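# Move the wheeled pedestal through a self-closing door into a yellow bay

## Task

Get the mobile pedestal through the self-closing door into the other room and leave it parked in the yellow bay so that each of its four wheels sits fully inside the taped outline, none touching the tape. The door must have closed again before the scene is ended. Either robot or both may be used. At the end the robots must have released the pedestal and backed away, since a result that holds only because a robot is still keeping it there does not count. Any robot that has fallen over or is left leaning means failure.

## Robot and tools

Robots. There are two identical Hello Robot Stretch 3 units, r1 and r2. Each has a two-wheel differential base (0.33 m long, 0.34 m wide, with a small passive omni wheel at the back), a mast carrying a lift, and a telescoping arm that sticks out to the robot's RIGHT. The arm cannot reach forward, so driving the base is how the gripper moves forward. A spin in place pivots about the point midway between the drive wheels, 0.05 m behind the front edge. With the arm pulled in and the wrist folded, the spin sweeps a 0.28 m radius. An unfolded, level gripper reaches past that circle.

Frames. In the base frame the origin is on the floor between the drive wheels, x points forward, y left and z up. Odometry is the base frame as it was when the scene began. hand_pose is a point between the closed fingertips, given in the base frame. Each robot reports in its own frames, so only images, lidar_m, wrist_depth_mm and head_depth_mm tell you where the robots are relative to each other.

execute_actions. Arguments: "actions", a list holding one action or none, and optional "cameras". The action is keyed by "r1" and/or "r2". Each robot entry can contain:
- "base": a single command, either {"translate_m": d}, a straight drive of d metres relative to where the base last reported itself (forward positive, -1 to 1), or {"rotate_rad": d}, a spin of d radians (counter-clockwise/left positive, -3.2 to 3.2). These are offsets, not poses. The base cannot strafe.
- "joints": absolute targets by name: lift_m 0 to 1.1 (arm height); arm_m 0 to 0.52 (extension); wrist_yaw_rad -1.345 to 4.42 (0 along the arm, positive toward the front, 3.0 folded over the base); wrist_pitch_rad -1.57 to 0.451 (0 level, negative tips down); wrist_roll_rad -2.911 to 2.911; gripper_m -0.089 to 0.179 (bigger is wider; the actual fingertip gap is a bit less, zero below 0.007); head_pan_rad -3.953 to 1.73 (0 forward, positive left, -1.57 along the arm); head_tilt_rad -1.53 to 0.419 (negative down).
- "contact_limits": only {"arm_m": effort %} from 1 to 100; arm motion halts with contact_stop when its effort hits that level and the cap stays until the next action.
All motions in one action start at once; an action runs at most 15 s. A bad key or out-of-range value rejects the whole call. Anything you omit may keep pushing toward its earlier target. "cameras" picks images (r1_/r2_ head_camera, nav_camera, wrist_camera, or "all"; [] for none). An empty actions list just returns state and pictures. If a result reports a stop, later calls in the same reply are skipped.

wait {"seconds": 0 to 10} commands nothing and returns state and images. zoom_image {"camera", "region": [x0, y0, x1, y1]} in pixels of that camera's latest full image, up to 504x504. finished_scene {"scene": n} ends the scene permanently; only call it once the pedestal is parked, the door is shut and the robots are clear.

Results. base_status and joint_status report how each motion ended: done (for the base this only means the wheels turned enough, slip included), off_target (stopped short and possibly still pushing), contact_stop, time_out, torque_fault. After the last three the old target is dropped. on_its_own covers uncommanded parts; its "held at" is a target, not a position. motor_effort is percent of max, positive toward higher values, with the peak in brackets; readings are noisy and biased. Positive wheel effort pushes forward. base_odometry counts wheel rotation, so slip looks like travel. turned_by_wheels and turned_by_imu give rotation since the previous result. base_tilt gives forward/right lean in degrees (a few degrees of fixed bias). lidar_m: 12 sectors of 30 degrees, first straight ahead, counting counter-clockwise (4th left, 7th behind, 10th right), measured 0.17 m above the floor, 0.15 to 12 m, "-" for nothing; it misses glass and thin legs and its own body can block sectors 5, 6, 9, 10. wrist_depth_mm (45 to 1000) and head_depth_mm (280 to 4000) are 7x7 grids of median depths from the top left; the head grid is in the sideways image orientation.

Cameras. head_camera and nav_camera move with head pan and tilt; wrist_camera rides on the gripper. Calibration lines give K, distortion and T_world_to_cam from the carrying robot's base frame; they are approximate.

Speed. The base goes up to 0.30 m/s and 1.9 rad/s only with lift_m under 0.30, arm_m under 0.03 and wrist_yaw_rad over 2.54; otherwise 0.10 m/s and 0.63 rad/s. While you think, the robots keep the last command.

Hazards. Robots must never press hard against each other; once bases touch, even millimetres more is too much, and nothing in the state reports robot contact. Equal commands give slightly different travel (up to 2.5 cm per metre), which strains a shared load and can tip a robot. The arm and lift stop on firm contact and go slack; base, wrist and head have no such stop and keep shoving. Wrist servos can shut off for 10 s after prolonged strain. Fold or unfold the wrist only with lift_m 0.32 to 0.95, wrist_pitch_rad -0.4 and roll near 0; keep pitch at -0.5 or lower when yaw is below -0.4. Pushing into something rigid with the gripper above about 0.45 m, driving while gripping or hooking something fixed, or snagging furniture (especially reversing) can tip the robot. If it leans, back off in small steps, free the gripper and drop lift_m to about 0.2. To grip, command gripper_m smaller than the object; to let go, open at least 0.02 beyond where contact began. Avoid drops, slams and hard hits.

Each tool is called after "Call:" as name(argument=value, ...), one argument or row to a line, values as JSON.

## Session

Call:
execute_actions(
  actions=[],
)

Scene clock: 0.00 s.
r1.base_odometry: x=+0.000 y=+0.000 heading=+0.000 (m, m, rad; r1's odometry frame)
r1.turned_by_wheels: +0.000 (rad since the last result)
r1.turned_by_imu: +0.000 (rad since the last result)
r1.base_tilt: forward=-2.6 right=+1.0 (deg)
r1.lidar_m: 0.79 0.84 1.22 1.90 2.02 2.94 2.81 1.23 0.95 0.93 0.99 0.80
r1.head_depth_mm: 744 742 733 729 721 717 711 / 755 747 740 733 726 722 716 / 758 748 744 738 730 726 722 / 766 757 749 742 738 733 726 / 770 762 754 749 742 739 731 / 776 769 761 754 748 743 736 / 782 776 768 764 754 748 743
r1.base_status: not commanded
r1.joint_positions: lift_m=+0.329 arm_m=-0.002 wrist_yaw_rad=+2.973 wrist_pitch_rad=-0.380 wrist_roll_rad=-0.007 gripper_m=+0.037 head_pan_rad=-0.006 head_tilt_rad=-0.024
r1.joint_status: not commanded
r1.motor_effort: left_wheel=+0 right_wheel=+0 lift_m=+45 arm_m=+0 wrist_yaw_rad=-1 wrist_pitch_rad=+5 wrist_roll_rad=+0 gripper_m=+1 head_pan_rad=+0 head_tilt_rad=+1 (%)
r1.hand_pose: x=+0.0172 y=+0.0830 z=+0.3503 quat_wxyz=(+0.192, +0.701, +0.076, +0.683) (m; r1's base frame)
r1.wrist_depth_mm: - - - - - - 869 / - - - - - - 851 / - - - - - - 869 / 992 980 973 956 910 897 818 / 748 762 756 719 736 708 686 / 633 611 - 584 570 573 578 / 519 519 - 512 499 490 482
r2.base_odometry: x=+0.000 y=+0.000 heading=+0.000 (m, m, rad; r2's odometry frame)
r2.turned_by_wheels: +0.000 (rad since the last result)
r2.turned_by_imu: +0.000 (rad since the last result)
r2.base_tilt: forward=+1.6 right=+1.2 (deg)
r2.lidar_m: 2.25 4.25 2.64 2.36 2.37 1.64 1.47 1.47 1.77 2.40 2.41 2.90
r2.head_depth_mm: 1702 2690 - - - 3164 2099 / 1698 2676 - - - 3174 2107 / 1687 2696 - - - 3151 2109 / 1772 2665 - - - 2412 2121 / 1774 2666 - - - 2332 2122 / 1759 2671 - - - 2796 2115 / 1774 2642 - - - 3195 2115
r2.base_status: not commanded
r2.joint_positions: lift_m=+0.349 arm_m=+0.000 wrist_yaw_rad=+2.974 wrist_pitch_rad=-0.449 wrist_roll_rad=-0.011 gripper_m=+0.037 head_pan_rad=+0.008 head_tilt_rad=-0.008
r2.joint_status: not commanded
r2.motor_effort: left_wheel=+0 right_wheel=-1 lift_m=+25 arm_m=+0 wrist_yaw_rad=+0 wrist_pitch_rad=+7 wrist_roll_rad=+0 gripper_m=+0 head_pan_rad=+0 head_tilt_rad=+2 (%)
r2.hand_pose: x=+0.0155 y=+0.0728 z=+0.3543 quat_wxyz=(+0.214, +0.696, +0.101, +0.678) (m; r2's base frame)
r2.wrist_depth_mm: - - - - - - - / - - - - - - - / 973 960 962 949 - 999 - / 776 771 777 782 781 797 799 / 632 641 - 652 681 657 648 / 546 547 - 572 - 560 564 / 476 - - - 482 488 480
pictures: r1_head_camera (sideways: a quarter turn clockwise sets it upright), r1_nav_camera (sideways: a quarter turn counterclockwise sets it upright), r1_wrist_camera, r2_head_camera (sideways: a quarter turn clockwise sets it upright), r2_nav_camera (sideways: a quarter turn counterclockwise sets it upright), r2_wrist_camera
Images, in order (width x height): r1_head_camera 896x504, r1_nav_camera 672x504, r1_wrist_camera 644x364, r2_head_camera 896x504, r2_nav_camera 672x504, r2_wrist_camera 644x364.

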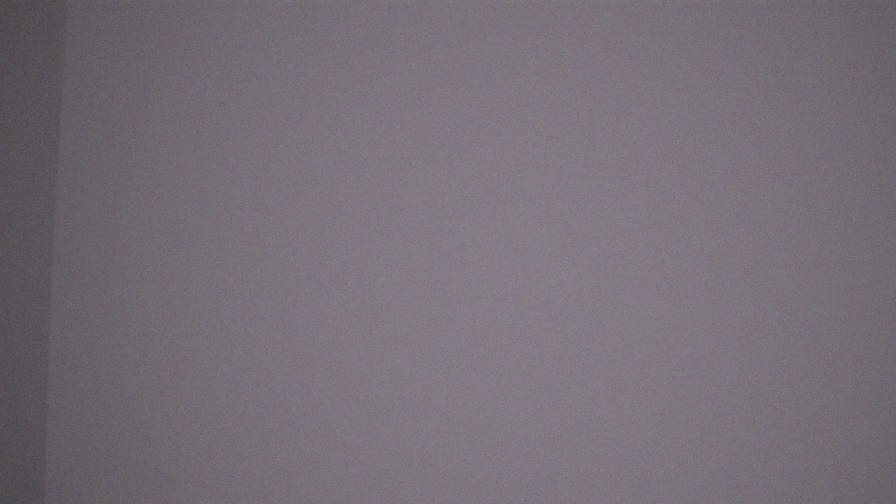

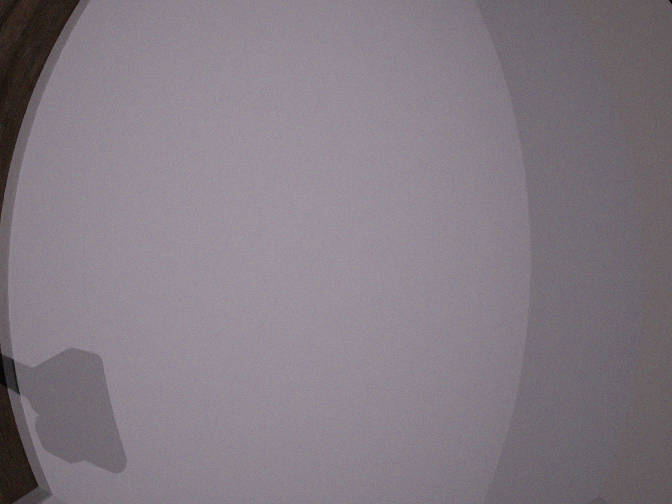

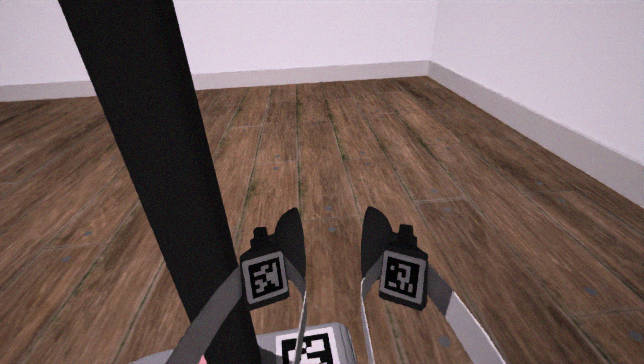

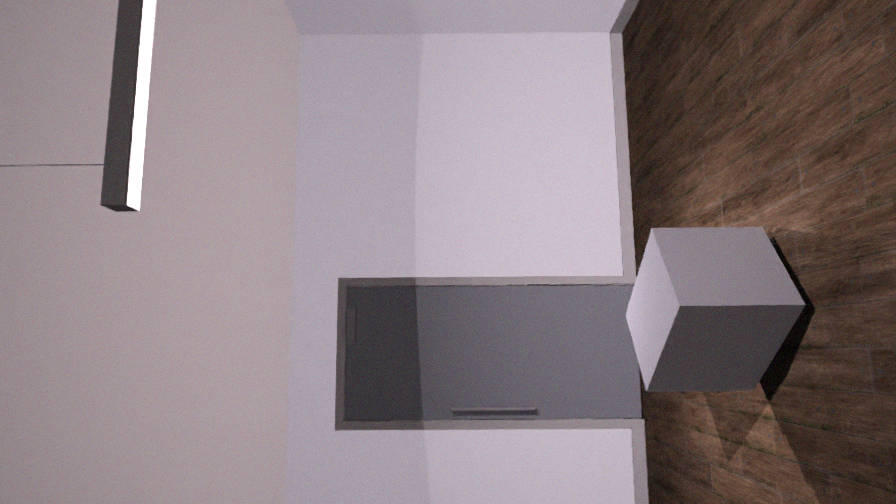

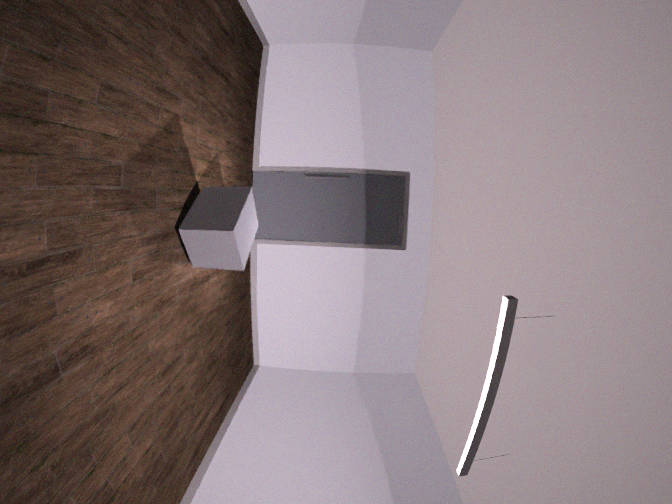

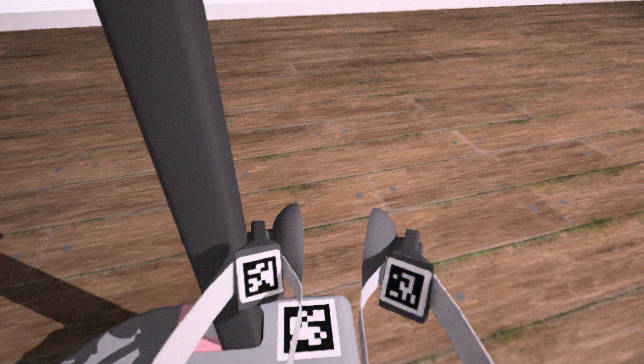

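Call:
execute_actions(
  actions=[
    {"r1":{"base":{"rotate_rad":3.0},"joints":{"lift_m":0.27,"head_tilt_rad":-0.5}},"r2":{"joints":{"lift_m":0.27,"head_tilt_rad":-0.4},"base":{"translate_m":1.0}}},
  ],
  cameras=["r1_head_camera","r1_nav_camera","r2_head_camera"],
)

Scene clock: 10.47 s.
r1.base_odometry: x=+0.000 y=+0.000 heading=+3.000 (m, m, rad; r1's odometry frame)
r1.turned_by_wheels: +3.000 (rad since the last result)
r1.turned_by_imu: +2.948 (rad since the last result)
r1.base_tilt: forward=-2.6 right=+1.0 (deg)
r1.lidar_m: 3.98 1.44 0.99 0.93 0.94 0.85 0.79 0.80 1.03 1.90 1.93 2.47
r1.head_depth_mm: 3638 3875 - 3330 2275 1730 1405 / 3582 3793 - 3248 2259 1709 1397 / 3505 3817 - 3195 2239 1716 1386 / 3506 3818 - 3224 2219 1688 1376 / 3481 3787 - 3151 2197 1688 1376 / 3447 3739 - 3094 2201 1671 1373 / 3371 3590 3922 3021 2152 1669 1358
r1.base_status: done
r1.joint_positions: lift_m=+0.270 arm_m=-0.002 wrist_yaw_rad=+2.973 wrist_pitch_rad=-0.380 wrist_roll_rad=-0.007 gripper_m=+0.037 head_pan_rad=-0.006 head_tilt_rad=-0.494
r1.joint_status: all done
r1.motor_effort: left_wheel=-1(6) right_wheel=+1(7) lift_m=+28(39) arm_m=-1(1) wrist_yaw_rad=-1(1) wrist_pitch_rad=+5(6) wrist_roll_rad=+0(1) gripper_m=+0(1) head_pan_rad=-1(1) head_tilt_rad=-3(22) (%)
r1.hand_pose: x=+0.0172 y=+0.0829 z=+0.2917 quat_wxyz=(+0.192, +0.701, +0.076, +0.683) (m; r1's base frame)
r1.wrist_depth_mm: 759 - 871 924 - - - / 820 - 927 - - - - / 884 - 997 - - - 997 / 853 851 826 799 773 768 746 / 660 654 671 624 641 613 585 / 538 535 - 536 501 508 496 / 455 - - - 424 425 420
r2.base_odometry: x=+1.000 y=+0.000 heading=+0.000 (m, m, rad; r2's odometry frame)
r2.turned_by_wheels: +0.000 (rad since the last result)
r2.turned_by_imu: +0.000 (rad since the last result)
r2.base_tilt: forward=+1.5 right=+1.2 (deg)
r2.lidar_m: 1.26 1.37 2.86 2.55 2.56 2.73 2.44 2.45 2.47 2.21 2.22 2.66
r2.head_depth_mm: 3109 3272 3629 3453 2257 1691 1344 / 3052 3270 3486 3436 2265 1690 1353 / 2956 3194 3412 3469 2291 1710 1358 / 2906 3156 3358 3548 1683 1713 1358 / 2865 3059 3321 3440 1530 1592 1366 / 2825 3046 3245 3369 1618 1663 1365 / 2766 2937 3183 3353 2112 1713 1375
r2.base_status: done
r2.joint_positions: lift_m=+0.270 arm_m=+0.000 wrist_yaw_rad=+2.974 wrist_pitch_rad=-0.449 wrist_roll_rad=-0.011 gripper_m=+0.037 head_pan_rad=+0.008 head_tilt_rad=-0.396
r2.joint_status: all done
r2.motor_effort: left_wheel=+0(11) right_wheel=-1(4) lift_m=+19(22) arm_m=+1(0) wrist_yaw_rad=+0(0) wrist_pitch_rad=+7(7) wrist_roll_rad=+0(0) gripper_m=+1(1) head_pan_rad=+0(0) head_tilt_rad=-3(28) (%)
r2.hand_pose: x=+0.0155 y=+0.0728 z=+0.2760 quat_wxyz=(+0.214, +0.696, +0.101, +0.678) (m; r2's base frame)
r2.wrist_depth_mm: - - - - - - - / - - - - - - - / 805 827 823 830 816 827 833 / 634 635 651 643 667 657 673 / 534 537 - 539 561 541 549 / 471 - - - - 465 464 / - - - - 403 406 409
pictures: r1_head_camera (sideways: a quarter turn clockwise sets it upright), r1_nav_camera (sideways: a quarter turn counterclockwise sets it upright), r2_head_camera (sideways: a quarter turn clockwise sets it upright)
camera_calibration (this result's frames):
r1_head_camera: T_world_to_cam=[[-0.42136, -0.0231633, -0.906597, 1.20025], [0.0130508, 0.999415, -0.0316004, 0.0412613], [0.906799, -0.025147, -0.420812, 0.49944], [0, 0, 0, 1]] pos_world=[0.0523074, -0.000875951, 1.29962]
r1_nav_camera: T_world_to_cam=[[0.433736, 0.0121034, 0.900959, -1.13201], [0.0167164, -0.999846, 0.00538423, 0.0400461], [0.900885, 0.0127255, -0.433871, 0.51513], [0, 0, 0, 1]] pos_world=[0.0262487, 0.0471857, 1.24318]
r2_head_camera: T_world_to_cam=[[-0.374263, -0.0211019, -0.927082, 1.22683], [-0.0301228, 0.99949, -0.0105894, 0.0211907], [0.926833, 0.0239631, -0.374708, 0.442342], [0, 0, 0, 1]] pos_world=[0.0498181, -0.00589137, 1.30335]
Images, in order (width x height): r1_head_camera 896x504, r1_nav_camera 672x504, r2_head_camera 896x504.

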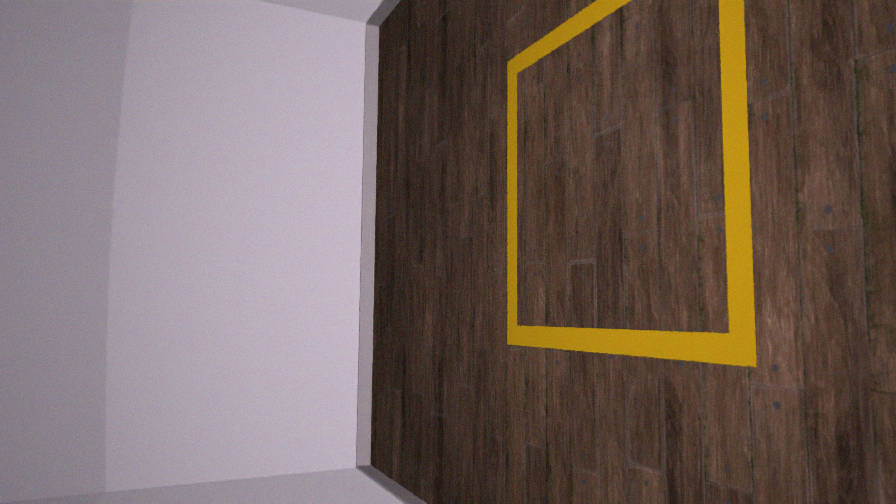

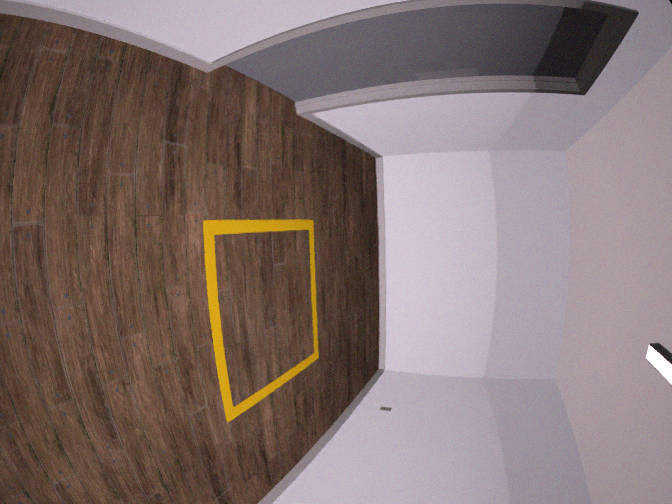

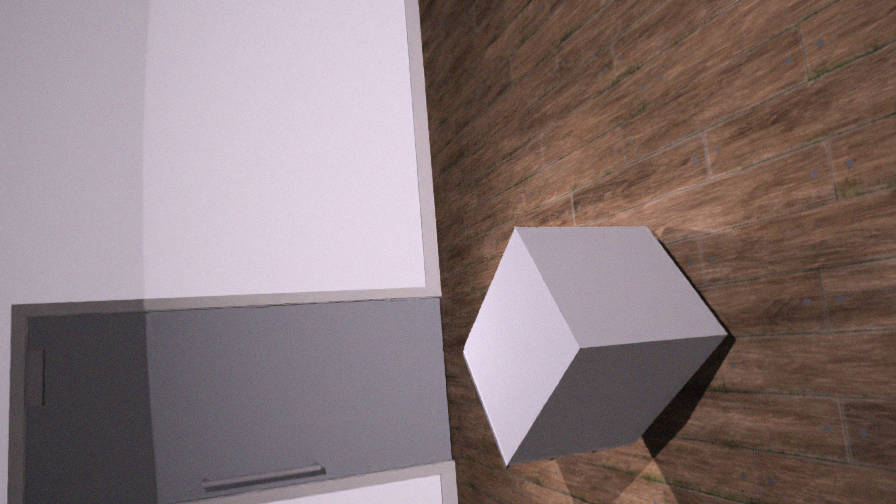

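Call:
execute_actions(
  actions=[
    {"r1":{"base":{"translate_m":1.0}}},
  ],
  cameras=[],
)

Call:
execute_actions(
  actions=[
    {"r1":{"base":{"translate_m":0.58}}},
  ],
  cameras=[],
)

Call:
execute_actions(
  actions=[
    {"r1":{"base":{"rotate_rad":1.66}}},
  ],
  cameras=["r1_nav_camera","r1_head_camera"],
)

Scene clock: 23.27 s.
r1.base_odometry: x=-0.990 y=+0.141 heading=+3.000 (m, m, rad; r1's odometry frame)
r1.turned_by_wheels: +0.000 (rad since the last result)
r1.turned_by_imu: +0.007 (rad since the last result)
r1.base_tilt: forward=-2.6 right=+1.0 (deg)
r1.lidar_m: 2.99 1.59 1.18 1.01 1.04 1.33 1.78 1.81 1.93 1.81 1.84 2.36
r1.head_depth_mm: 2660 2895 3150 3263 2269 1724 1402 / 2633 2847 3084 3292 2258 1731 1395 / 2616 2828 3090 3212 2237 1704 1390 / 2579 2838 3034 3231 2210 1688 1382 / 2576 2781 3031 3130 2192 1685 1368 / 2581 2757 3010 3097 2172 1680 1369 / 2542 2757 2988 3045 2149 1662 1364
r1.base_status: done
r1.joint_positions: lift_m=+0.270 arm_m=-0.002 wrist_yaw_rad=+2.973 wrist_pitch_rad=-0.380 wrist_roll_rad=-0.007 gripper_m=+0.037 head_pan_rad=-0.006 head_tilt_rad=-0.495
r1.joint_status: not commanded
r1.motor_effort: left_wheel=-1(5) right_wheel=+1(5) lift_m=+29(29) arm_m=-1(1) wrist_yaw_rad=-1(1) wrist_pitch_rad=+6(6) wrist_roll_rad=-1(1) gripper_m=+1(1) head_pan_rad=+0(1) head_tilt_rad=-2(2) (%)
r1.hand_pose: x=+0.0172 y=+0.0829 z=+0.2916 quat_wxyz=(+0.192, +0.701, +0.076, +0.683) (m; r1's base frame)
r1.wrist_depth_mm: 854 - 930 - - - - / 893 - - - - - - / 971 - - - - - - / 878 861 826 797 777 770 769 / 657 653 664 630 640 605 592 / 558 528 - 537 500 497 487 / 465 - - - 425 429 421
r2.base_odometry: x=+1.000 y=+0.000 heading=+0.000 (m, m, rad; r2's odometry frame)
r2.turned_by_wheels: +0.000 (rad since the last result)
r2.turned_by_imu: -0.001 (rad since the last result)
r2.base_tilt: forward=+1.5 right=+1.2 (deg)
r2.lidar_m: 1.26 1.37 2.85 2.55 2.56 2.72 2.44 2.45 2.47 2.21 2.21 2.66
r2.head_depth_mm: 3096 3315 3593 3399 2259 1696 1354 / 3038 3246 3517 3414 2291 1700 1353 / 2965 3221 3443 3432 2285 1702 1360 / 2918 3170 3390 3502 1680 1702 1357 / 2895 3110 3306 3456 1519 1595 1364 / 2832 2975 3242 3350 1618 1662 1358 / 2779 2973 3177 3291 2124 1731 1371
r2.base_status: not commanded
r2.joint_positions: lift_m=+0.270 arm_m=+0.000 wrist_yaw_rad=+2.974 wrist_pitch_rad=-0.449 wrist_roll_rad=-0.011 gripper_m=+0.037 head_pan_rad=+0.008 head_tilt_rad=-0.396
r2.joint_status: not commanded
r2.motor_effort: left_wheel=+0(0) right_wheel=-1(1) lift_m=+19(19) arm_m=+1(0) wrist_yaw_rad=+1(0) wrist_pitch_rad=+6(7) wrist_roll_rad=+0(0) gripper_m=+1(0) head_pan_rad=+0(0) head_tilt_rad=-1(2) (%)
r2.hand_pose: x=+0.0155 y=+0.0728 z=+0.2760 quat_wxyz=(+0.214, +0.696, +0.101, +0.678) (m; r2's base frame)
r2.wrist_depth_mm: - - - - - - - / - - - - - - - / 822 807 804 807 810 840 840 / 647 643 646 656 641 665 673 / 536 529 - 542 561 542 542 / 468 - - - - 469 463 / - - - - 404 402 413
pictures: none
No camera images: the call's "cameras" was empty. Leave "cameras" out to get every camera's image.

Scene clock: 26.83 s.
r1.base_odometry: x=-1.564 y=+0.223 heading=+3.000 (m, m, rad; r1's odometry frame)
r1.turned_by_wheels: +0.000 (rad since the last result)
r1.turned_by_imu: +0.004 (rad since the last result)
r1.base_tilt: forward=-2.6 right=+1.0 (deg)
r1.lidar_m: 2.42 1.66 1.17 1.15 1.17 1.40 2.35 2.39 1.87 1.76 1.79 2.31
r1.head_depth_mm: 2119 2314 2502 2754 2278 1735 1396 / 2141 2277 2500 2723 2237 1710 1403 / 2099 2250 2458 2696 2224 1722 1389 / 2066 2268 2430 2674 2195 1678 1380 / 2075 2232 2445 2668 2180 1681 1365 / 2045 2222 2406 2613 2168 1672 1364 / 2053 2203 2377 2584 2153 1679 1350
r1.base_status: done
r1.joint_positions: lift_m=+0.270 arm_m=-0.002 wrist_yaw_rad=+2.973 wrist_pitch_rad=-0.380 wrist_roll_rad=-0.007 gripper_m=+0.037 head_pan_rad=-0.006 head_tilt_rad=-0.495
r1.joint_status: not commanded
r1.motor_effort: left_wheel=-1(6) right_wheel=+2(4) lift_m=+29(29) arm_m=-1(1) wrist_yaw_rad=-1(0) wrist_pitch_rad=+5(6) wrist_roll_rad=-1(0) gripper_m=+1(1) head_pan_rad=-1(1) head_tilt_rad=-3(2) (%)
r1.hand_pose: x=+0.0172 y=+0.0829 z=+0.2916 quat_wxyz=(+0.192, +0.701, +0.076, +0.683) (m; r1's base frame)
r1.wrist_depth_mm: 894 - - - - - - / 923 - - - - - - / 995 - - - - - - / 849 853 809 807 776 766 739 / 664 663 667 637 618 604 586 / 545 531 - 535 499 495 494 / 462 - - - 427 419 419
r2.base_odometry: x=+1.000 y=+0.000 heading=+0.000 (m, m, rad; r2's odometry frame)
r2.turned_by_wheels: +0.000 (rad since the last result)
r2.turned_by_imu: +0.000 (rad since the last result)
r2.base_tilt: forward=+1.6 right=+1.2 (deg)
r2.lidar_m: 1.27 1.37 2.85 2.55 2.57 2.73 2.44 2.45 2.47 2.21 2.21 2.67
r2.head_depth_mm: 3090 3355 3601 3440 2272 1689 1349 / 3029 3279 3480 3426 2291 1710 1352 / 2956 3181 3456 3461 2278 1701 1358 / 2948 3177 3366 3460 1682 1708 1358 / 2857 3100 3312 3418 1519 1587 1359 / 2821 3019 3235 3434 1617 1656 1371 / 2771 2965 3145 3379 2119 1728 1372
r2.base_status: not commanded
r2.joint_positions: lift_m=+0.270 arm_m=+0.000 wrist_yaw_rad=+2.974 wrist_pitch_rad=-0.449 wrist_roll_rad=-0.011 gripper_m=+0.037 head_pan_rad=+0.008 head_tilt_rad=-0.396
r2.joint_status: not commanded
r2.motor_effort: left_wheel=+0(0) right_wheel=-1(1) lift_m=+19(18) arm_m=+0(0) wrist_yaw_rad=+0(0) wrist_pitch_rad=+7(7) wrist_roll_rad=+0(0) gripper_m=+0(0) head_pan_rad=+0(1) head_tilt_rad=-2(1) (%)
r2.hand_pose: x=+0.0155 y=+0.0728 z=+0.2760 quat_wxyz=(+0.214, +0.696, +0.101, +0.678) (m; r2's base frame)
r2.wrist_depth_mm: - - - - - - - / - - - - - - - / 788 806 807 816 811 824 858 / 645 636 659 659 645 649 654 / 536 531 - 543 560 539 547 / 466 - - - - 464 467 / - - - - 407 408 409
pictures: none
No camera images: the call's "cameras" was empty. Leave "cameras" out to get every camera's image.

Scene clock: 29.07 s.
r1.base_odometry: x=-1.564 y=+0.223 heading=-1.624 (m, m, rad; r1's odometry frame)
r1.turned_by_wheels: +1.660 (rad since the last result)
r1.turned_by_imu: +1.628 (rad since the last result)
r1.base_tilt: forward=-2.6 right=+1.1 (deg)
r1.lidar_m: 1.15 1.14 1.49 2.35 2.43 1.84 1.76 1.82 2.46 2.42 1.54 1.17
r1.head_depth_mm: 951 1030 1110 1203 1307 1413 1409 / 952 1025 1112 1213 1349 1490 1392 / 954 1024 1116 1218 1339 1494 1384 / 949 1024 1111 1209 1340 1497 1378 / 953 1023 1106 1213 1332 1485 1369 / 948 1025 1110 1211 1333 1492 1366 / 952 1019 1104 1204 1313 1441 1360
r1.base_status: done
r1.joint_positions: lift_m=+0.270 arm_m=-0.002 wrist_yaw_rad=+2.973 wrist_pitch_rad=-0.380 wrist_roll_rad=-0.007 gripper_m=+0.037 head_pan_rad=-0.006 head_tilt_rad=-0.495
r1.joint_status: not commanded
r1.motor_effort: left_wheel=-1(7) right_wheel=+1(6) lift_m=+29(29) arm_m=-1(2) wrist_yaw_rad=-1(1) wrist_pitch_rad=+5(6) wrist_roll_rad=-1(0) gripper_m=+0(1) head_pan_rad=+0(0) head_tilt_rad=-1(2) (%)
r1.hand_pose: x=+0.0172 y=+0.0829 z=+0.2916 quat_wxyz=(+0.192, +0.701, +0.076, +0.683) (m; r1's base frame)
r1.wrist_depth_mm: - - - - - - - / - - - - - - - / - - - - - - 999 / 864 860 825 792 781 766 737 / 668 651 675 629 641 598 596 / 533 538 - 520 501 492 494 / 464 - - - 428 424 420
r2.base_odometry: x=+1.000 y=+0.000 heading=+0.000 (m, m, rad; r2's odometry frame)
r2.turned_by_wheels: +0.000 (rad since the last result)
r2.turned_by_imu: +0.000 (rad since the last result)
r2.base_tilt: forward=+1.5 right=+1.2 (deg)
r2.lidar_m: 1.26 1.37 2.86 2.55 2.56 2.73 2.44 2.46 2.47 2.21 2.22 2.67
r2.head_depth_mm: 3134 3348 3571 3416 2268 1707 1351 / 3001 3239 3573 3459 2266 1692 1351 / 2993 3140 3417 3478 2285 1704 1358 / 2939 3137 3393 3474 1670 1701 1362 / 2891 3086 3331 3463 1526 1596 1366 / 2791 3024 3223 3420 1613 1652 1370 / 2778 2919 3158 3323 2110 1718 1367
r2.base_status: not commanded
r2.joint_positions: lift_m=+0.270 arm_m=+0.000 wrist_yaw_rad=+2.974 wrist_pitch_rad=-0.449 wrist_roll_rad=-0.011 gripper_m=+0.037 head_pan_rad=+0.008 head_tilt_rad=-0.396
r2.joint_status: not commanded
r2.motor_effort: left_wheel=+0(0) right_wheel=-1(2) lift_m=+19(19) arm_m=+0(1) wrist_yaw_rad=+0(0) wrist_pitch_rad=+7(7) wrist_roll_rad=+0(0) gripper_m=+1(1) head_pan_rad=+0(0) head_tilt_rad=-2(2) (%)
r2.hand_pose: x=+0.0155 y=+0.0728 z=+0.2760 quat_wxyz=(+0.214, +0.696, +0.101, +0.678) (m; r2's base frame)
r2.wrist_depth_mm: - - - - - - - / - - - - - - - / 805 808 824 805 820 817 834 / 639 651 655 646 655 652 659 / 535 526 - 542 560 545 542 / 470 - - - - 470 464 / - - - - 406 410 408
pictures: r1_head_camera (sideways: a quarter turn clockwise sets it upright), r1_nav_camera (sideways: a quarter turn counterclockwise sets it upright)
camera_calibration (this result's frames):
r1_head_camera: T_world_to_cam=[[-0.421996, -0.0231594, -0.906302, 1.19987], [0.0130283, 0.999416, -0.0316051, 0.0412675], [0.906504, -0.0251448, -0.421448, 0.50027], [0, 0, 0, 1]] pos_world=[0.0523058, -0.000875924, 1.29959]
r1_nav_camera: T_world_to_cam=[[0.434367, 0.0120995, 0.900655, -1.13161], [0.0167206, -0.999846, 0.00536805, 0.0400672], [0.900581, 0.0127277, -0.434502, 0.515954], [0, 0, 0, 1]] pos_world=[0.0262075, 0.047186, 1.24316]
Images, in order (width x height): r1_head_camera 896x504, r1_nav_camera 672x504.

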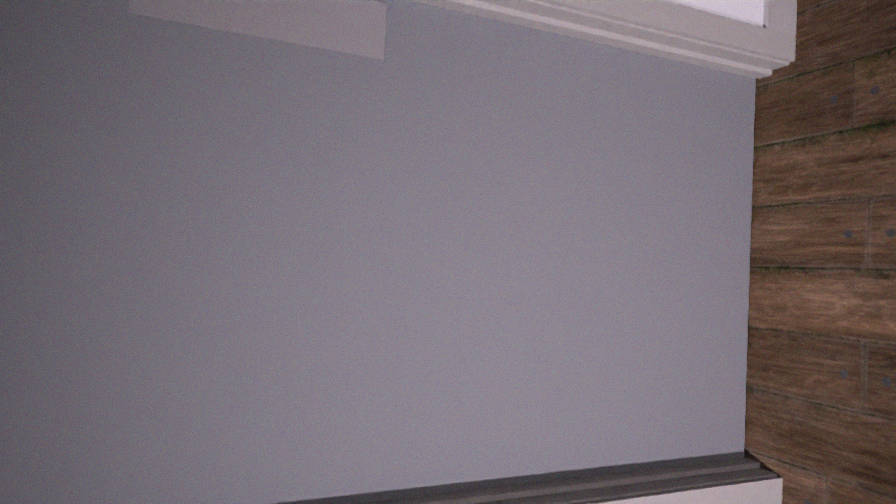

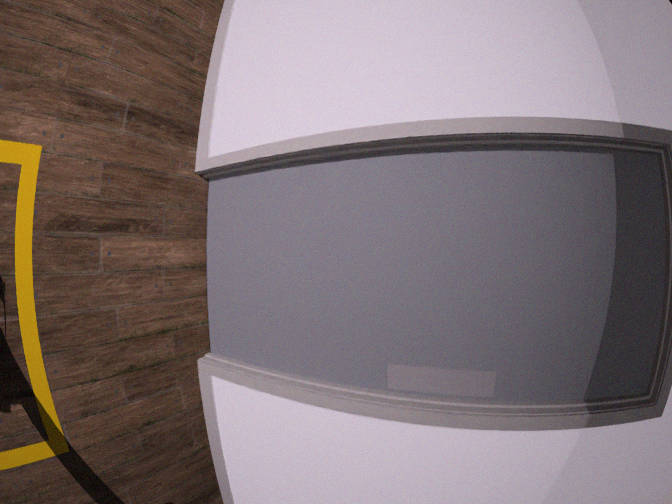

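Call:
execute_actions(
  actions=[
    {"r1":{"base":{"translate_m":1.0}}},
  ],
  cameras=[],
)

Call:
execute_actions(
  actions=[
    {"r1":{"joints":{"lift_m":0.32,"head_tilt_rad":-0.9}}},
  ],
  cameras=[],
)

Call:
execute_actions(
  actions=[
    {"r1":{"base":{"translate_m":0.8}}},
  ],
  cameras=["r1_nav_camera","r2_nav_camera"],
)

Scene clock: 39.43 s.
r1.base_odometry: x=-1.617 y=-0.775 heading=-1.624 (m, m, rad; r1's odometry frame)
r1.turned_by_wheels: +0.000 (rad since the last result)
r1.turned_by_imu: +0.007 (rad since the last result)
r1.base_tilt: forward=-2.6 right=+1.0 (deg)
r1.lidar_m: 0.16 0.16 0.22 0.44 2.45 2.86 2.75 2.85 2.51 0.49 0.22 0.16
r1.head_depth_mm: - - - - - - - / - - - - - - - / - - - - - - - / - - - - - - - / - - - - - - - / - - - - - - - / - - - - - - -
r1.base_status: done
r1.joint_positions: lift_m=+0.270 arm_m=-0.002 wrist_yaw_rad=+2.973 wrist_pitch_rad=-0.380 wrist_roll_rad=-0.007 gripper_m=+0.037 head_pan_rad=-0.006 head_tilt_rad=-0.495
r1.joint_status: not commanded
r1.motor_effort: left_wheel=-1(6) right_wheel=+1(5) lift_m=+29(29) arm_m=-1(1) wrist_yaw_rad=+0(1) wrist_pitch_rad=+6(5) wrist_roll_rad=+0(1) gripper_m=+1(1) head_pan_rad=+0(1) head_tilt_rad=-2(3) (%)
r1.hand_pose: x=+0.0172 y=+0.0829 z=+0.2916 quat_wxyz=(+0.192, +0.701, +0.076, +0.683) (m; r1's base frame)
r1.wrist_depth_mm: - - - 454 341 212 153 / - - - 502 357 218 156 / - - - 555 380 224 158 / 889 850 803 614 393 230 161 / 663 647 662 626 357 235 165 / 538 531 - 532 404 244 169 / 463 - - - 416 237 173
r2.base_odometry: x=+1.000 y=+0.000 heading=+0.000 (m, m, rad; r2's odometry frame)
r2.turned_by_wheels: +0.000 (rad since the last result)
r2.turned_by_imu: -0.001 (rad since the last result)
r2.base_tilt: forward=+1.5 right=+1.3 (deg)
r2.lidar_m: 1.26 1.37 2.86 2.55 2.56 2.73 2.44 2.45 2.46 2.21 2.22 2.66
r2.head_depth_mm: 3075 3308 3621 3426 2249 1689 1355 / 3026 3275 3575 3438 2275 1692 1349 / 2969 3197 3496 3420 2326 1705 1355 / 2906 3128 3367 3511 1675 1708 1353 / 2891 3074 3311 3455 1513 1584 1366 / 2815 3033 3247 3364 1611 1650 1365 / 2762 2927 3181 3320 2101 1730 1366
r2.base_status: not commanded
r2.joint_positions: lift_m=+0.270 arm_m=+0.000 wrist_yaw_rad=+2.974 wrist_pitch_rad=-0.449 wrist_roll_rad=-0.011 gripper_m=+0.037 head_pan_rad=+0.008 head_tilt_rad=-0.396
r2.joint_status: not commanded
r2.motor_effort: left_wheel=+0(0) right_wheel=-1(1) lift_m=+19(19) arm_m=+0(0) wrist_yaw_rad=+0(0) wrist_pitch_rad=+7(6) wrist_roll_rad=+0(0) gripper_m=-1(0) head_pan_rad=+0(0) head_tilt_rad=-1(1) (%)
r2.hand_pose: x=+0.0155 y=+0.0728 z=+0.2760 quat_wxyz=(+0.214, +0.696, +0.101, +0.678) (m; r2's base frame)
r2.wrist_depth_mm: - - - - - - - / - - - - - - - / 791 815 809 807 809 831 842 / 643 647 643 648 652 659 662 / 531 531 - 545 566 550 548 / 469 - - - - 466 463 / - - - - 406 407 405
pictures: none
No camera images: the call's "cameras" was empty. Leave "cameras" out to get every camera's image.

Scene clock: 40.73 s.
r1.base_odometry: x=-1.617 y=-0.775 heading=-1.624 (m, m, rad; r1's odometry frame)
r1.turned_by_wheels: +0.000 (rad since the last result)
r1.turned_by_imu: +0.000 (rad since the last result)
r1.base_tilt: forward=-2.6 right=+1.0 (deg)
r1.lidar_m: 0.16 0.16 0.22 0.45 2.44 2.87 2.75 2.85 2.51 0.49 0.22 0.16
r1.head_depth_mm: - - - - - 302 414 / - - - - - 305 418 / - - - - - 298 424 / - - - - - 299 427 / - - - - - 302 431 / - - - - - 304 435 / - - - - - 305 438
r1.base_status: not commanded
r1.joint_positions: lift_m=+0.320 arm_m=-0.002 wrist_yaw_rad=+2.973 wrist_pitch_rad=-0.380 wrist_roll_rad=-0.007 gripper_m=+0.037 head_pan_rad=-0.006 head_tilt_rad=-0.889
r1.joint_status: all done
r1.motor_effort: left_wheel=-1(1) right_wheel=+2(2) lift_m=+60(62) arm_m=-1(1) wrist_yaw_rad=-1(1) wrist_pitch_rad=+5(5) wrist_roll_rad=-1(1) gripper_m=+0(1) head_pan_rad=+0(0) head_tilt_rad=-5(22) (%)
r1.hand_pose: x=+0.0172 y=+0.0829 z=+0.3407 quat_wxyz=(+0.192, +0.701, +0.076, +0.683) (m; r1's base frame)
r1.wrist_depth_mm: - - - 458 343 211 152 / - - - 498 358 216 156 / - - - 545 373 222 159 / - 972 942 611 395 231 162 / 731 749 759 649 354 234 165 / 611 594 - 588 400 243 168 / 514 517 - 515 458 236 173
r2.base_odometry: x=+1.000 y=+0.000 heading=+0.000 (m, m, rad; r2's odometry frame)
r2.turned_by_wheels: +0.000 (rad since the last result)
r2.turned_by_imu: +0.000 (rad since the last result)
r2.base_tilt: forward=+1.6 right=+1.2 (deg)
r2.lidar_m: 1.26 1.37 2.85 2.55 2.56 2.72 2.44 2.45 2.47 2.21 2.22 2.66
r2.head_depth_mm: 3071 3341 3615 3423 2263 1700 1350 / 3015 3253 3530 3454 2290 1696 1352 / 2955 3193 3451 3455 2308 1707 1357 / 2901 3111 3421 3511 1674 1709 1354 / 2842 3068 3314 3465 1530 1593 1369 / 2804 3039 3254 3430 1611 1665 1365 / 2805 2960 3158 3326 2119 1727 1373
r2.base_status: not commanded
r2.joint_positions: lift_m=+0.270 arm_m=+0.000 wrist_yaw_rad=+2.974 wrist_pitch_rad=-0.449 wrist_roll_rad=-0.011 gripper_m=+0.037 head_pan_rad=+0.008 head_tilt_rad=-0.396
r2.joint_status: not commanded
r2.motor_effort: left_wheel=+0(0) right_wheel=-1(1) lift_m=+19(19) arm_m=+0(0) wrist_yaw_rad=+1(0) wrist_pitch_rad=+7(6) wrist_roll_rad=+0(0) gripper_m=+1(0) head_pan_rad=+0(0) head_tilt_rad=-1(1) (%)
r2.hand_pose: x=+0.0155 y=+0.0728 z=+0.2760 quat_wxyz=(+0.214, +0.696, +0.101, +0.678) (m; r2's base frame)
r2.wrist_depth_mm: - - - - - - - / - - - - - - - / 806 808 813 827 828 847 834 / 641 647 647 654 657 668 657 / 528 532 - 538 561 547 546 / 470 - - - - 466 468 / - - - - 404 403 410
pictures: none
No camera images: the call's "cameras" was empty. Leave "cameras" out to get every camera's image.

Scene clock: 49.70 s.
r1.base_odometry: x=-1.659 y=-1.574 heading=-1.623 (m, m, rad; r1's odometry frame)
r1.turned_by_wheels: +0.000 (rad since the last result)
r1.turned_by_imu: -0.041 (rad since the last result)
r1.base_tilt: forward=-2.7 right=+1.0 (deg)
r1.lidar_m: - - 0.15 0.19 2.43 2.99 2.85 2.92 2.54 0.28 0.15 -
r1.head_depth_mm: - - - - - - - / - - - - - - - / - - - - - - - / - - - - - - - / - - - - - - - / - - - - - - - / - - - - - - -
r1.base_status: translate_m off_target (by the wheels' count: +0.7999 of +0.8000)
r1.joint_positions: lift_m=+0.320 arm_m=-0.002 wrist_yaw_rad=+2.985 wrist_pitch_rad=-0.385 wrist_roll_rad=-0.007 gripper_m=+0.037 head_pan_rad=+0.006 head_tilt_rad=-0.905
r1.joint_status: not commanded
r1.on_its_own: left_wheel is at rest, and its effort (+25) is outside its rest range (-18 to +18)
r1.motor_effort: left_wheel=+25(47) right_wheel=+7(24) lift_m=+55(60) arm_m=-1(1) wrist_yaw_rad=-12(12) wrist_pitch_rad=+7(7) wrist_roll_rad=-1(0) gripper_m=+5(3) head_pan_rad=-8(13) head_tilt_rad=+2(4) (%)
r1.hand_pose: x=+0.0143 y=+0.0829 z=+0.3399 quat_wxyz=(+0.189, +0.700, +0.081, +0.684) (m; r1's base frame)
r1.wrist_depth_mm: - - - 305 129 81 60 / - - - 348 136 84 61 / - - - 394 142 87 62 / 957 969 860 465 149 89 64 / 737 733 702 500 143 92 65 / 605 594 - 539 136 95 67 / 502 520 - - 182 94 68
r2.base_odometry: x=+1.000 y=+0.000 heading=+0.000 (m, m, rad; r2's odometry frame)
r2.turned_by_wheels: +0.000 (rad since the last result)
r2.turned_by_imu: -0.001 (rad since the last result)
r2.base_tilt: forward=+1.5 right=+1.2 (deg)
r2.lidar_m: 1.26 1.37 2.85 2.56 2.56 2.73 2.44 2.45 2.47 2.21 2.21 2.66
r2.head_depth_mm: 3102 3328 3604 3396 2275 1689 1350 / 3036 3258 3499 3440 2280 1701 1352 / 2961 3183 3453 3484 2279 1704 1355 / 2915 3143 3353 3459 1679 1710 1358 / 2875 3056 3310 3460 1519 1594 1362 / 2816 3024 3277 3399 1615 1656 1367 / 2780 2976 3201 3319 2107 1733 1369
r2.base_status: not commanded
r2.joint_positions: lift_m=+0.270 arm_m=+0.000 wrist_yaw_rad=+2.974 wrist_pitch_rad=-0.449 wrist_roll_rad=-0.011 gripper_m=+0.037 head_pan_rad=+0.008 head_tilt_rad=-0.396
r2.joint_status: not commanded
r2.motor_effort: left_wheel=+0(1) right_wheel=-1(1) lift_m=+19(19) arm_m=+0(0) wrist_yaw_rad=+0(1) wrist_pitch_rad=+7(7) wrist_roll_rad=+0(0) gripper_m=+0(1) head_pan_rad=+0(0) head_tilt_rad=-1(2) (%)
r2.hand_pose: x=+0.0155 y=+0.0728 z=+0.2760 quat_wxyz=(+0.214, +0.696, +0.101, +0.678) (m; r2's base frame)
r2.wrist_depth_mm: - - - - - - - / - - - - - - - / 806 790 818 822 824 813 831 / 634 630 652 643 659 653 664 / 529 540 - 542 561 557 544 / 471 - - - - 463 463 / - - - - 401 402 407
pictures: r1_nav_camera (sideways: a quarter turn counterclockwise sets it upright), r2_nav_camera (sideways: a quarter turn counterclockwise sets it upright)
camera_calibration (this result's frames):
r1_nav_camera: T_world_to_cam=[[0.756896, 0.0192189, 0.653253, -0.811072], [0.029064, -0.999568, -0.00426766, 0.0525368], [0.652889, 0.0222163, -0.757128, 0.937165], [0, 0, 0, 1]] pos_world=[0.000504696, 0.0472816, 1.23961]
r2_nav_camera: T_world_to_cam=[[0.396066, 0.0277836, 0.917801, -1.15972], [0.0666445, -0.997776, 0.00144497, 0.0470794], [0.9158, 0.0605941, -0.397037, 0.46044], [0, 0, 0, 1]] pos_world=[0.0345158, 0.0512959, 1.24713]
Images, in order (width x height): r1_nav_camera 672x504, r2_nav_camera 672x504.

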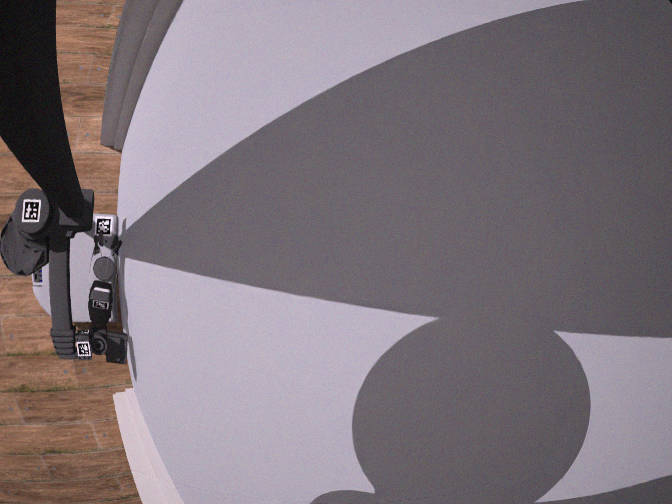

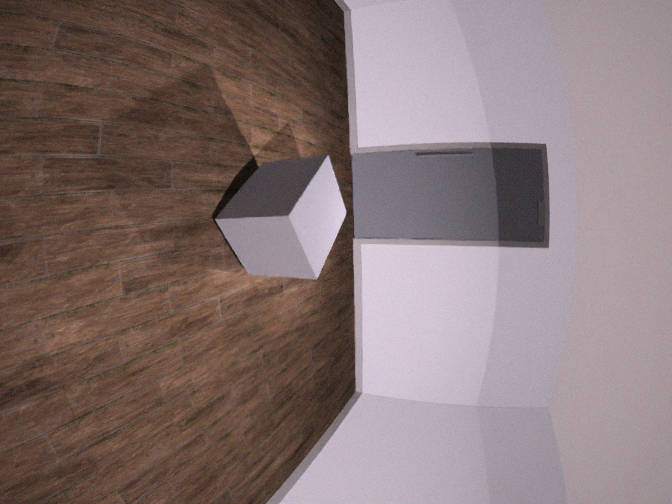

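Call:
execute_actions(
  actions=[
    {"r1":{"base":{"translate_m":-0.42},"joints":{"lift_m":0.34,"wrist_pitch_rad":-0.4}}},
  ],
  cameras=[],
)

Call:
execute_actions(
  actions=[
    {"r1":{"base":{"rotate_rad":1.63},"joints":{"wrist_yaw_rad":0,"gripper_m":0,"head_pan_rad":-1.57}}},
  ],
  cameras=[],
)

Call:
execute_actions(
  actions=[
    {"r1":{"base":{"translate_m":-0.27},"joints":{"wrist_pitch_rad":0,"lift_m":0.2}}},
  ],
  cameras=["r1_nav_camera"],
)

Call:
execute_actions(
  actions=[
    {"r1":{"joints":{"arm_m":0.5},"contact_limits":{"arm_m":80}}},
  ],
  cameras=["r1_nav_camera","r2_nav_camera"],
)

Scene clock: 66.20 s.
r1.base_odometry: x=-1.637 y=-1.155 heading=-1.623 (m, m, rad; r1's odometry frame)
r1.turned_by_wheels: +0.000 (rad since the last result)
r1.turned_by_imu: -0.003 (rad since the last result)
r1.base_tilt: forward=-2.5 right=+1.0 (deg)
r1.lidar_m: 0.47 0.49 0.57 1.28 2.40 2.57 2.43 2.49 2.55 1.92 0.64 0.50
r1.head_depth_mm: 384 442 523 640 828 1166 1153 / 383 442 522 639 825 1150 1152 / 383 442 521 638 819 1152 1138 / 382 439 519 637 815 1140 1134 / 381 439 519 633 815 1135 1136 / 380 439 518 632 809 1122 1129 / 380 438 516 629 809 1117 1121
r1.base_status: done
r1.joint_positions: lift_m=+0.340 arm_m=-0.002 wrist_yaw_rad=+2.975 wrist_pitch_rad=-0.413 wrist_roll_rad=-0.007 gripper_m=+0.037 head_pan_rad=+0.001 head_tilt_rad=-0.902
r1.joint_status: all done
r1.motor_effort: left_wheel=+1(21) right_wheel=+1(4) lift_m=+60(62) arm_m=-1(1) wrist_yaw_rad=-3(12) wrist_pitch_rad=+5(4) wrist_roll_rad=+0(0) gripper_m=+1(4) head_pan_rad=-4(9) head_tilt_rad=+0(1) (%)
r1.hand_pose: x=+0.0160 y=+0.0791 z=+0.3533 quat_wxyz=(+0.202, +0.699, +0.088, +0.680) (m; r1's base frame)
r1.wrist_depth_mm: - - - - 801 510 443 / - - - - 816 549 453 / - - - - 908 586 466 / 937 938 907 909 830 628 476 / 739 747 744 711 725 651 492 / 603 611 - 584 574 581 504 / 516 523 - - 489 485 478
r2.base_odometry: x=+1.000 y=+0.000 heading=+0.000 (m, m, rad; r2's odometry frame)
r2.turned_by_wheels: +0.000 (rad since the last result)
r2.turned_by_imu: -0.001 (rad since the last result)
r2.base_tilt: forward=+1.6 right=+1.3 (deg)
r2.lidar_m: 1.26 1.37 2.85 2.55 2.56 2.74 2.44 2.45 2.46 2.21 2.22 2.67
r2.head_depth_mm: 3083 3331 3606 3411 2278 1697 1348 / 3034 3261 3471 3467 2284 1689 1352 / 3036 3186 3441 3464 2275 1692 1358 / 2931 3171 3365 3498 1687 1712 1367 / 2867 3072 3304 3452 1518 1586 1370 / 2804 3050 3259 3350 1609 1669 1361 / 2748 2978 3177 3335 2119 1738 1364
r2.base_status: not commanded
r2.joint_positions: lift_m=+0.270 arm_m=+0.000 wrist_yaw_rad=+2.974 wrist_pitch_rad=-0.449 wrist_roll_rad=-0.011 gripper_m=+0.037 head_pan_rad=+0.008 head_tilt_rad=-0.396
r2.joint_status: not commanded
r2.motor_effort: left_wheel=+0(0) right_wheel=-1(1) lift_m=+19(19) arm_m=+1(0) wrist_yaw_rad=+0(0) wrist_pitch_rad=+6(7) wrist_roll_rad=+0(0) gripper_m=+0(2) head_pan_rad=+0(0) head_tilt_rad=-1(1) (%)
r2.hand_pose: x=+0.0155 y=+0.0728 z=+0.2760 quat_wxyz=(+0.214, +0.696, +0.101, +0.678) (m; r2's base frame)
r2.wrist_depth_mm: - - - - - - - / - - - - - - - / 794 808 800 809 816 833 836 / 646 641 654 657 651 656 659 / 530 540 - 539 563 547 547 / 463 - - - - 459 464 / - - - - 403 404 407
pictures: none
No camera images: the call's "cameras" was empty. Leave "cameras" out to get every camera's image.

Scene clock: 69.77 s.
r1.base_odometry: x=-1.637 y=-1.155 heading=+0.007 (m, m, rad; r1's odometry frame)
r1.turned_by_wheels: +1.630 (rad since the last result)
r1.turned_by_imu: +1.608 (rad since the last result)
r1.base_tilt: forward=-2.6 right=+1.0 (deg)
r1.lidar_m: 1.50 2.43 2.52 2.44 2.52 2.52 1.58 0.64 0.49 0.47 0.49 0.57
r1.head_depth_mm: 386 443 521 633 808 1109 1154 / 386 445 524 639 815 1127 1147 / 388 447 527 641 822 1138 1160 / 389 449 529 646 824 1118 1155 / 392 451 532 650 833 1163 1128 / 393 452 535 654 840 1181 1128 / 395 455 538 658 851 1191 1128
r1.base_status: done
r1.joint_positions: lift_m=+0.340 arm_m=-0.002 wrist_yaw_rad=+0.003 wrist_pitch_rad=-0.413 wrist_roll_rad=-0.007 gripper_m=+0.000 head_pan_rad=-1.563 head_tilt_rad=-0.902
r1.joint_status: all done
r1.motor_effort: left_wheel=-1(5) right_wheel=+2(3) lift_m=+60(59) arm_m=-1(1) wrist_yaw_rad=-3(5) wrist_pitch_rad=+5(5) wrist_roll_rad=+0(1) gripper_m=-1(83) head_pan_rad=-5(57) head_tilt_rad=+0(1) (%)
r1.hand_pose: x=-0.0210 y=-0.3678 z=+0.3533 quat_wxyz=(+0.695, +0.147, -0.689, -0.144) (m; r1's base frame)
r1.wrist_depth_mm: 207 207 205 206 205 205 204 / 225 225 224 224 222 222 222 / 248 245 246 247 241 244 242 / 276 273 272 272 270 270 271 / 306 307 308 294 304 305 302 / 348 348 351 367 346 344 342 / 405 405 405 406 401 405 397
r2.base_odometry: x=+1.000 y=+0.000 heading=+0.000 (m, m, rad; r2's odometry frame)
r2.turned_by_wheels: +0.000 (rad since the last result)
r2.turned_by_imu: +0.000 (rad since the last result)
r2.base_tilt: forward=+1.5 right=+1.2 (deg)
r2.lidar_m: 1.26 1.37 2.86 2.55 2.56 2.73 2.45 2.45 2.47 2.20 2.22 2.66
r2.head_depth_mm: 3087 3298 3580 3439 2257 1696 1354 / 3022 3236 3522 3416 2286 1691 1354 / 2979 3201 3501 3461 2303 1707 1360 / 2899 3130 3411 3493 1683 1702 1364 / 2884 3054 3340 3485 1519 1594 1373 / 2797 3033 3271 3389 1624 1654 1374 / 2793 3000 3179 3390 2119 1731 1373
r2.base_status: not commanded
r2.joint_positions: lift_m=+0.270 arm_m=+0.000 wrist_yaw_rad=+2.974 wrist_pitch_rad=-0.449 wrist_roll_rad=-0.011 gripper_m=+0.037 head_pan_rad=+0.008 head_tilt_rad=-0.396
r2.joint_status: not commanded
r2.motor_effort: left_wheel=+0(0) right_wheel=-1(1) lift_m=+19(19) arm_m=+0(0) wrist_yaw_rad=+0(0) wrist_pitch_rad=+7(7) wrist_roll_rad=+0(1) gripper_m=+0(1) head_pan_rad=+0(0) head_tilt_rad=-2(2) (%)
r2.hand_pose: x=+0.0155 y=+0.0728 z=+0.2760 quat_wxyz=(+0.214, +0.696, +0.101, +0.678) (m; r2's base frame)
r2.wrist_depth_mm: - - - - - - - / - - - - - - - / 787 795 828 808 832 814 831 / 647 644 649 647 646 655 653 / 532 534 - 550 561 538 551 / 467 - - - - 463 468 / - - - - 406 404 407
pictures: none
No camera images: the call's "cameras" was empty. Leave "cameras" out to get every camera's image.

Scene clock: 73.63 s.
r1.base_odometry: x=-1.907 y=-1.157 heading=+0.007 (m, m, rad; r1's odometry frame)
r1.turned_by_wheels: +0.000 (rad since the last result)
r1.turned_by_imu: -0.002 (rad since the last result)
r1.base_tilt: forward=-2.6 right=+1.0 (deg)
r1.lidar_m: 1.50 2.70 2.53 2.43 2.52 2.24 1.59 0.57 0.45 0.48 0.49 0.67
r1.head_depth_mm: 385 443 522 622 701 909 1134 / 388 447 524 641 813 989 1122 / 389 447 529 645 825 1145 1139 / 391 450 531 649 830 1097 1154 / 392 452 534 651 836 1171 1129 / 395 454 537 656 845 1182 1132 / 395 456 539 660 852 1197 1123
r1.base_status: done
r1.joint_positions: lift_m=+0.200 arm_m=-0.002 wrist_yaw_rad=+0.002 wrist_pitch_rad=-0.028 wrist_roll_rad=-0.007 gripper_m=+0.000 head_pan_rad=-1.563 head_tilt_rad=-0.902
r1.joint_status: all done
r1.motor_effort: left_wheel=-1(5) right_wheel=+1(2) lift_m=+28(56) arm_m=-1(2) wrist_yaw_rad=-3(3) wrist_pitch_rad=+10(13) wrist_roll_rad=+0(1) gripper_m=-2(1) head_pan_rad=-5(5) head_tilt_rad=+0(0) (%)
r1.hand_pose: x=-0.0209 y=-0.3983 z=+0.3080 quat_wxyz=(+0.710, +0.011, -0.704, -0.009) (m; r1's base frame)
r1.wrist_depth_mm: 223 221 219 219 218 216 216 / 229 228 227 226 225 223 220 / 237 235 234 233 231 230 226 / 243 243 241 240 238 237 234 / 250 251 248 245 245 244 236 / 261 259 259 261 255 254 237 / 270 267 269 267 264 261 238
r2.base_odometry: x=+1.000 y=+0.000 heading=+0.000 (m, m, rad; r2's odometry frame)
r2.turned_by_wheels: +0.000 (rad since the last result)
r2.turned_by_imu: +0.000 (rad since the last result)
r2.base_tilt: forward=+1.6 right=+1.2 (deg)
r2.lidar_m: 1.27 1.37 2.85 2.55 2.56 2.73 2.44 2.45 2.47 2.21 2.21 2.66
r2.head_depth_mm: 3097 3356 3561 3426 2254 1695 1354 / 3040 3284 3498 3477 2265 1696 1352 / 3019 3214 3429 3467 2278 1709 1356 / 2917 3141 3401 3479 1681 1700 1365 / 2900 3076 3328 3495 1520 1585 1366 / 2860 3030 3260 3359 1609 1656 1370 / 2797 2966 3196 3310 2115 1740 1363
r2.base_status: not commanded
r2.joint_positions: lift_m=+0.270 arm_m=+0.000 wrist_yaw_rad=+2.974 wrist_pitch_rad=-0.449 wrist_roll_rad=-0.011 gripper_m=+0.037 head_pan_rad=+0.008 head_tilt_rad=-0.396
r2.joint_status: not commanded
r2.motor_effort: left_wheel=+0(0) right_wheel=-1(1) lift_m=+19(19) arm_m=+0(0) wrist_yaw_rad=+0(0) wrist_pitch_rad=+6(7) wrist_roll_rad=+0(1) gripper_m=-1(1) head_pan_rad=-1(0) head_tilt_rad=-1(2) (%)
r2.hand_pose: x=+0.0155 y=+0.0728 z=+0.2760 quat_wxyz=(+0.214, +0.696, +0.101, +0.678) (m; r2's base frame)
r2.wrist_depth_mm: - - - - - - - / - - - - - - - / 797 789 831 805 823 839 822 / 641 643 645 667 645 662 661 / 539 530 - 541 559 542 551 / 465 - - - - 463 473 / - - - - 404 402 406
pictures: r1_nav_camera (sideways: a quarter turn counterclockwise sets it upright)
camera_calibration (this result's frames):
r1_nav_camera: T_world_to_cam=[[0.0206934, -0.754923, 0.655487, -0.809492], [-0.999509, -0.0310435, -0.00419875, 0.0587214], [0.0235183, -0.655078, -0.755195, 0.938491], [0, 0, 0, 1]] pos_world=[0.053372, 0.00550433, 1.2396]
Images, in order (width x height): r1_nav_camera 672x504.

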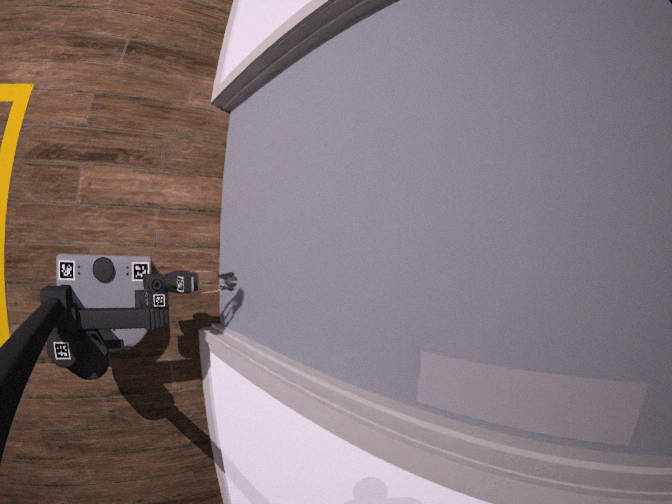

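Scene clock: 79.00 s.
r1.base_odometry: x=-1.907 y=-1.157 heading=+0.007 (m, m, rad; r1's odometry frame)
r1.turned_by_wheels: +0.000 (rad since the last result)
r1.turned_by_imu: -0.027 (rad since the last result)
r1.base_tilt: forward=-2.6 right=+1.0 (deg)
r1.lidar_m: 1.36 2.69 2.55 2.43 2.51 2.25 1.79 0.58 0.45 0.83 0.77 0.79
r1.head_depth_mm: - 2827 2191 654 689 924 1146 / 3929 2816 2186 1798 1438 987 1147 / 3319 2648 2106 1789 1494 1284 1163 / 807 941 1111 1371 1457 1284 1138 / 758 871 1018 1221 1435 1283 1136 / 713 810 940 1117 1372 1279 1126 / 673 757 870 1018 1240 1272 1126
r1.base_status: not commanded
r1.joint_positions: lift_m=+0.200 arm_m=+0.499 wrist_yaw_rad=+0.332 wrist_pitch_rad=-0.025 wrist_roll_rad=-0.006 gripper_m=+0.000 head_pan_rad=-1.564 head_tilt_rad=-0.898
r1.joint_status: all done
r1.on_its_own: wrist_yaw_rad is held at +0.290, not at your +0.000, by its stall guard, which is still easing; arm_m is at rest, and its effort (+20) is outside its rest range (-14 to +14)
r1.motor_effort: left_wheel=+1(15) right_wheel=+2(17) lift_m=+31(32) arm_m=+20(51) wrist_yaw_rad=-38(94) wrist_pitch_rad=+9(15) wrist_roll_rad=-1(1) gripper_m=-6(19) head_pan_rad=-4(4) head_tilt_rad=-1(1) (%)
r1.contact_limits: arm_m 62 (drawing in: default 28, maximum 46; extending or still: default 38, maximum 62)
r1.hand_pose: x=+0.0617 y=-0.8852 z=+0.3086 quat_wxyz=(+0.701, +0.125, -0.694, +0.108) (m; r1's base frame)
r1.wrist_depth_mm: 138 146 156 168 182 196 - / 141 149 160 173 187 203 - / 144 153 164 176 194 210 - / 148 157 168 182 199 218 - / 152 161 173 187 208 228 - / 156 166 175 193 218 237 713 / 160 170 187 201 217 245 531
r2.base_odometry: x=+1.000 y=+0.000 heading=+0.000 (m, m, rad; r2's odometry frame)
r2.turned_by_wheels: +0.000 (rad since the last result)
r2.turned_by_imu: -0.001 (rad since the last result)
r2.base_tilt: forward=+1.6 right=+1.3 (deg)
r2.lidar_m: 1.26 1.36 2.85 2.56 2.56 2.73 2.44 2.45 2.47 2.20 2.22 2.66
r2.head_depth_mm: 3074 3335 3629 3431 2262 1688 1348 / 3046 3282 3524 3436 2273 1699 1354 / 3010 3168 3468 3502 2294 1694 1366 / 2908 3107 3434 3499 1685 1719 1362 / 2832 3017 3288 3311 1518 1592 1362 / 2606 2769 2951 3055 1621 1657 1366 / 2420 2583 2829 3131 2111 1734 1363
r2.base_status: not commanded
r2.joint_positions: lift_m=+0.270 arm_m=+0.000 wrist_yaw_rad=+2.974 wrist_pitch_rad=-0.449 wrist_roll_rad=-0.011 gripper_m=+0.037 head_pan_rad=+0.008 head_tilt_rad=-0.396
r2.joint_status: not commanded
r2.motor_effort: left_wheel=+0(0) right_wheel=-1(1) lift_m=+19(18) arm_m=+0(0) wrist_yaw_rad=+0(1) wrist_pitch_rad=+6(7) wrist_roll_rad=+0(1) gripper_m=+1(0) head_pan_rad=+0(0) head_tilt_rad=-1(2) (%)
r2.hand_pose: x=+0.0155 y=+0.0728 z=+0.2760 quat_wxyz=(+0.214, +0.696, +0.101, +0.678) (m; r2's base frame)
r2.wrist_depth_mm: - - - - - - - / - - - - - - - / 792 805 830 808 827 824 828 / 648 639 655 647 651 652 667 / 536 538 - 538 564 544 548 / 475 - - - - 468 470 / - - - - 406 403 410
pictures: r1_nav_camera (sideways: a quarter turn counterclockwise sets it upright), r2_nav_camera (sideways: a quarter turn counterclockwise sets it upright)
camera_calibration (this result's frames):
r1_nav_camera: T_world_to_cam=[[0.0199012, -0.75238, 0.658429, -0.81332], [-0.99954, -0.0300336, -0.00410768, 0.0586031], [0.0228655, -0.658045, -0.752632, 0.935162], [0, 0, 0, 1]] pos_world=[0.0533792, 0.00521266, 1.23959]
r2_nav_camera: T_world_to_cam=[[0.396067, 0.0277836, 0.917801, -1.15972], [0.0666443, -0.997776, 0.00144496, 0.0470794], [0.9158, 0.060594, -0.397037, 0.46044], [0, 0, 0, 1]] pos_world=[0.0345158, 0.0512959, 1.24713]
Images, in order (width x height): r1_nav_camera 672x504, r2_nav_camera 672x504.

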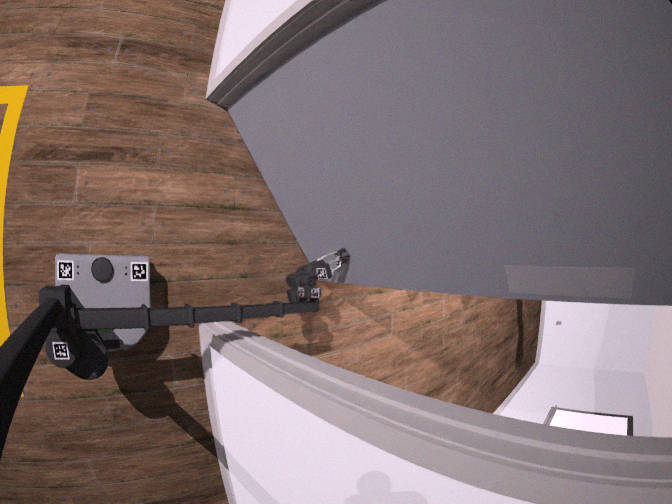

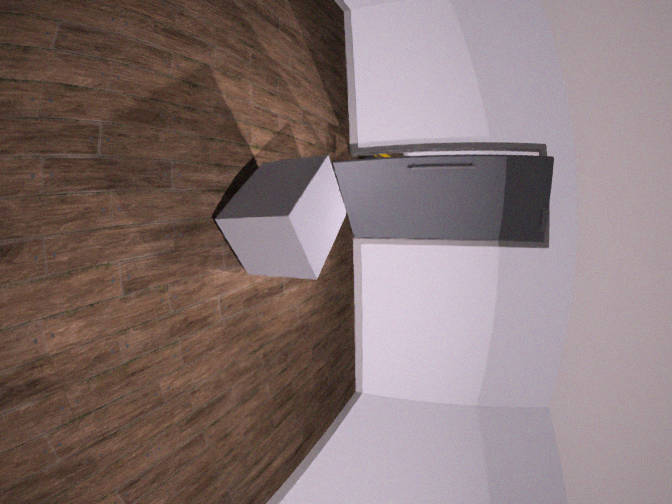

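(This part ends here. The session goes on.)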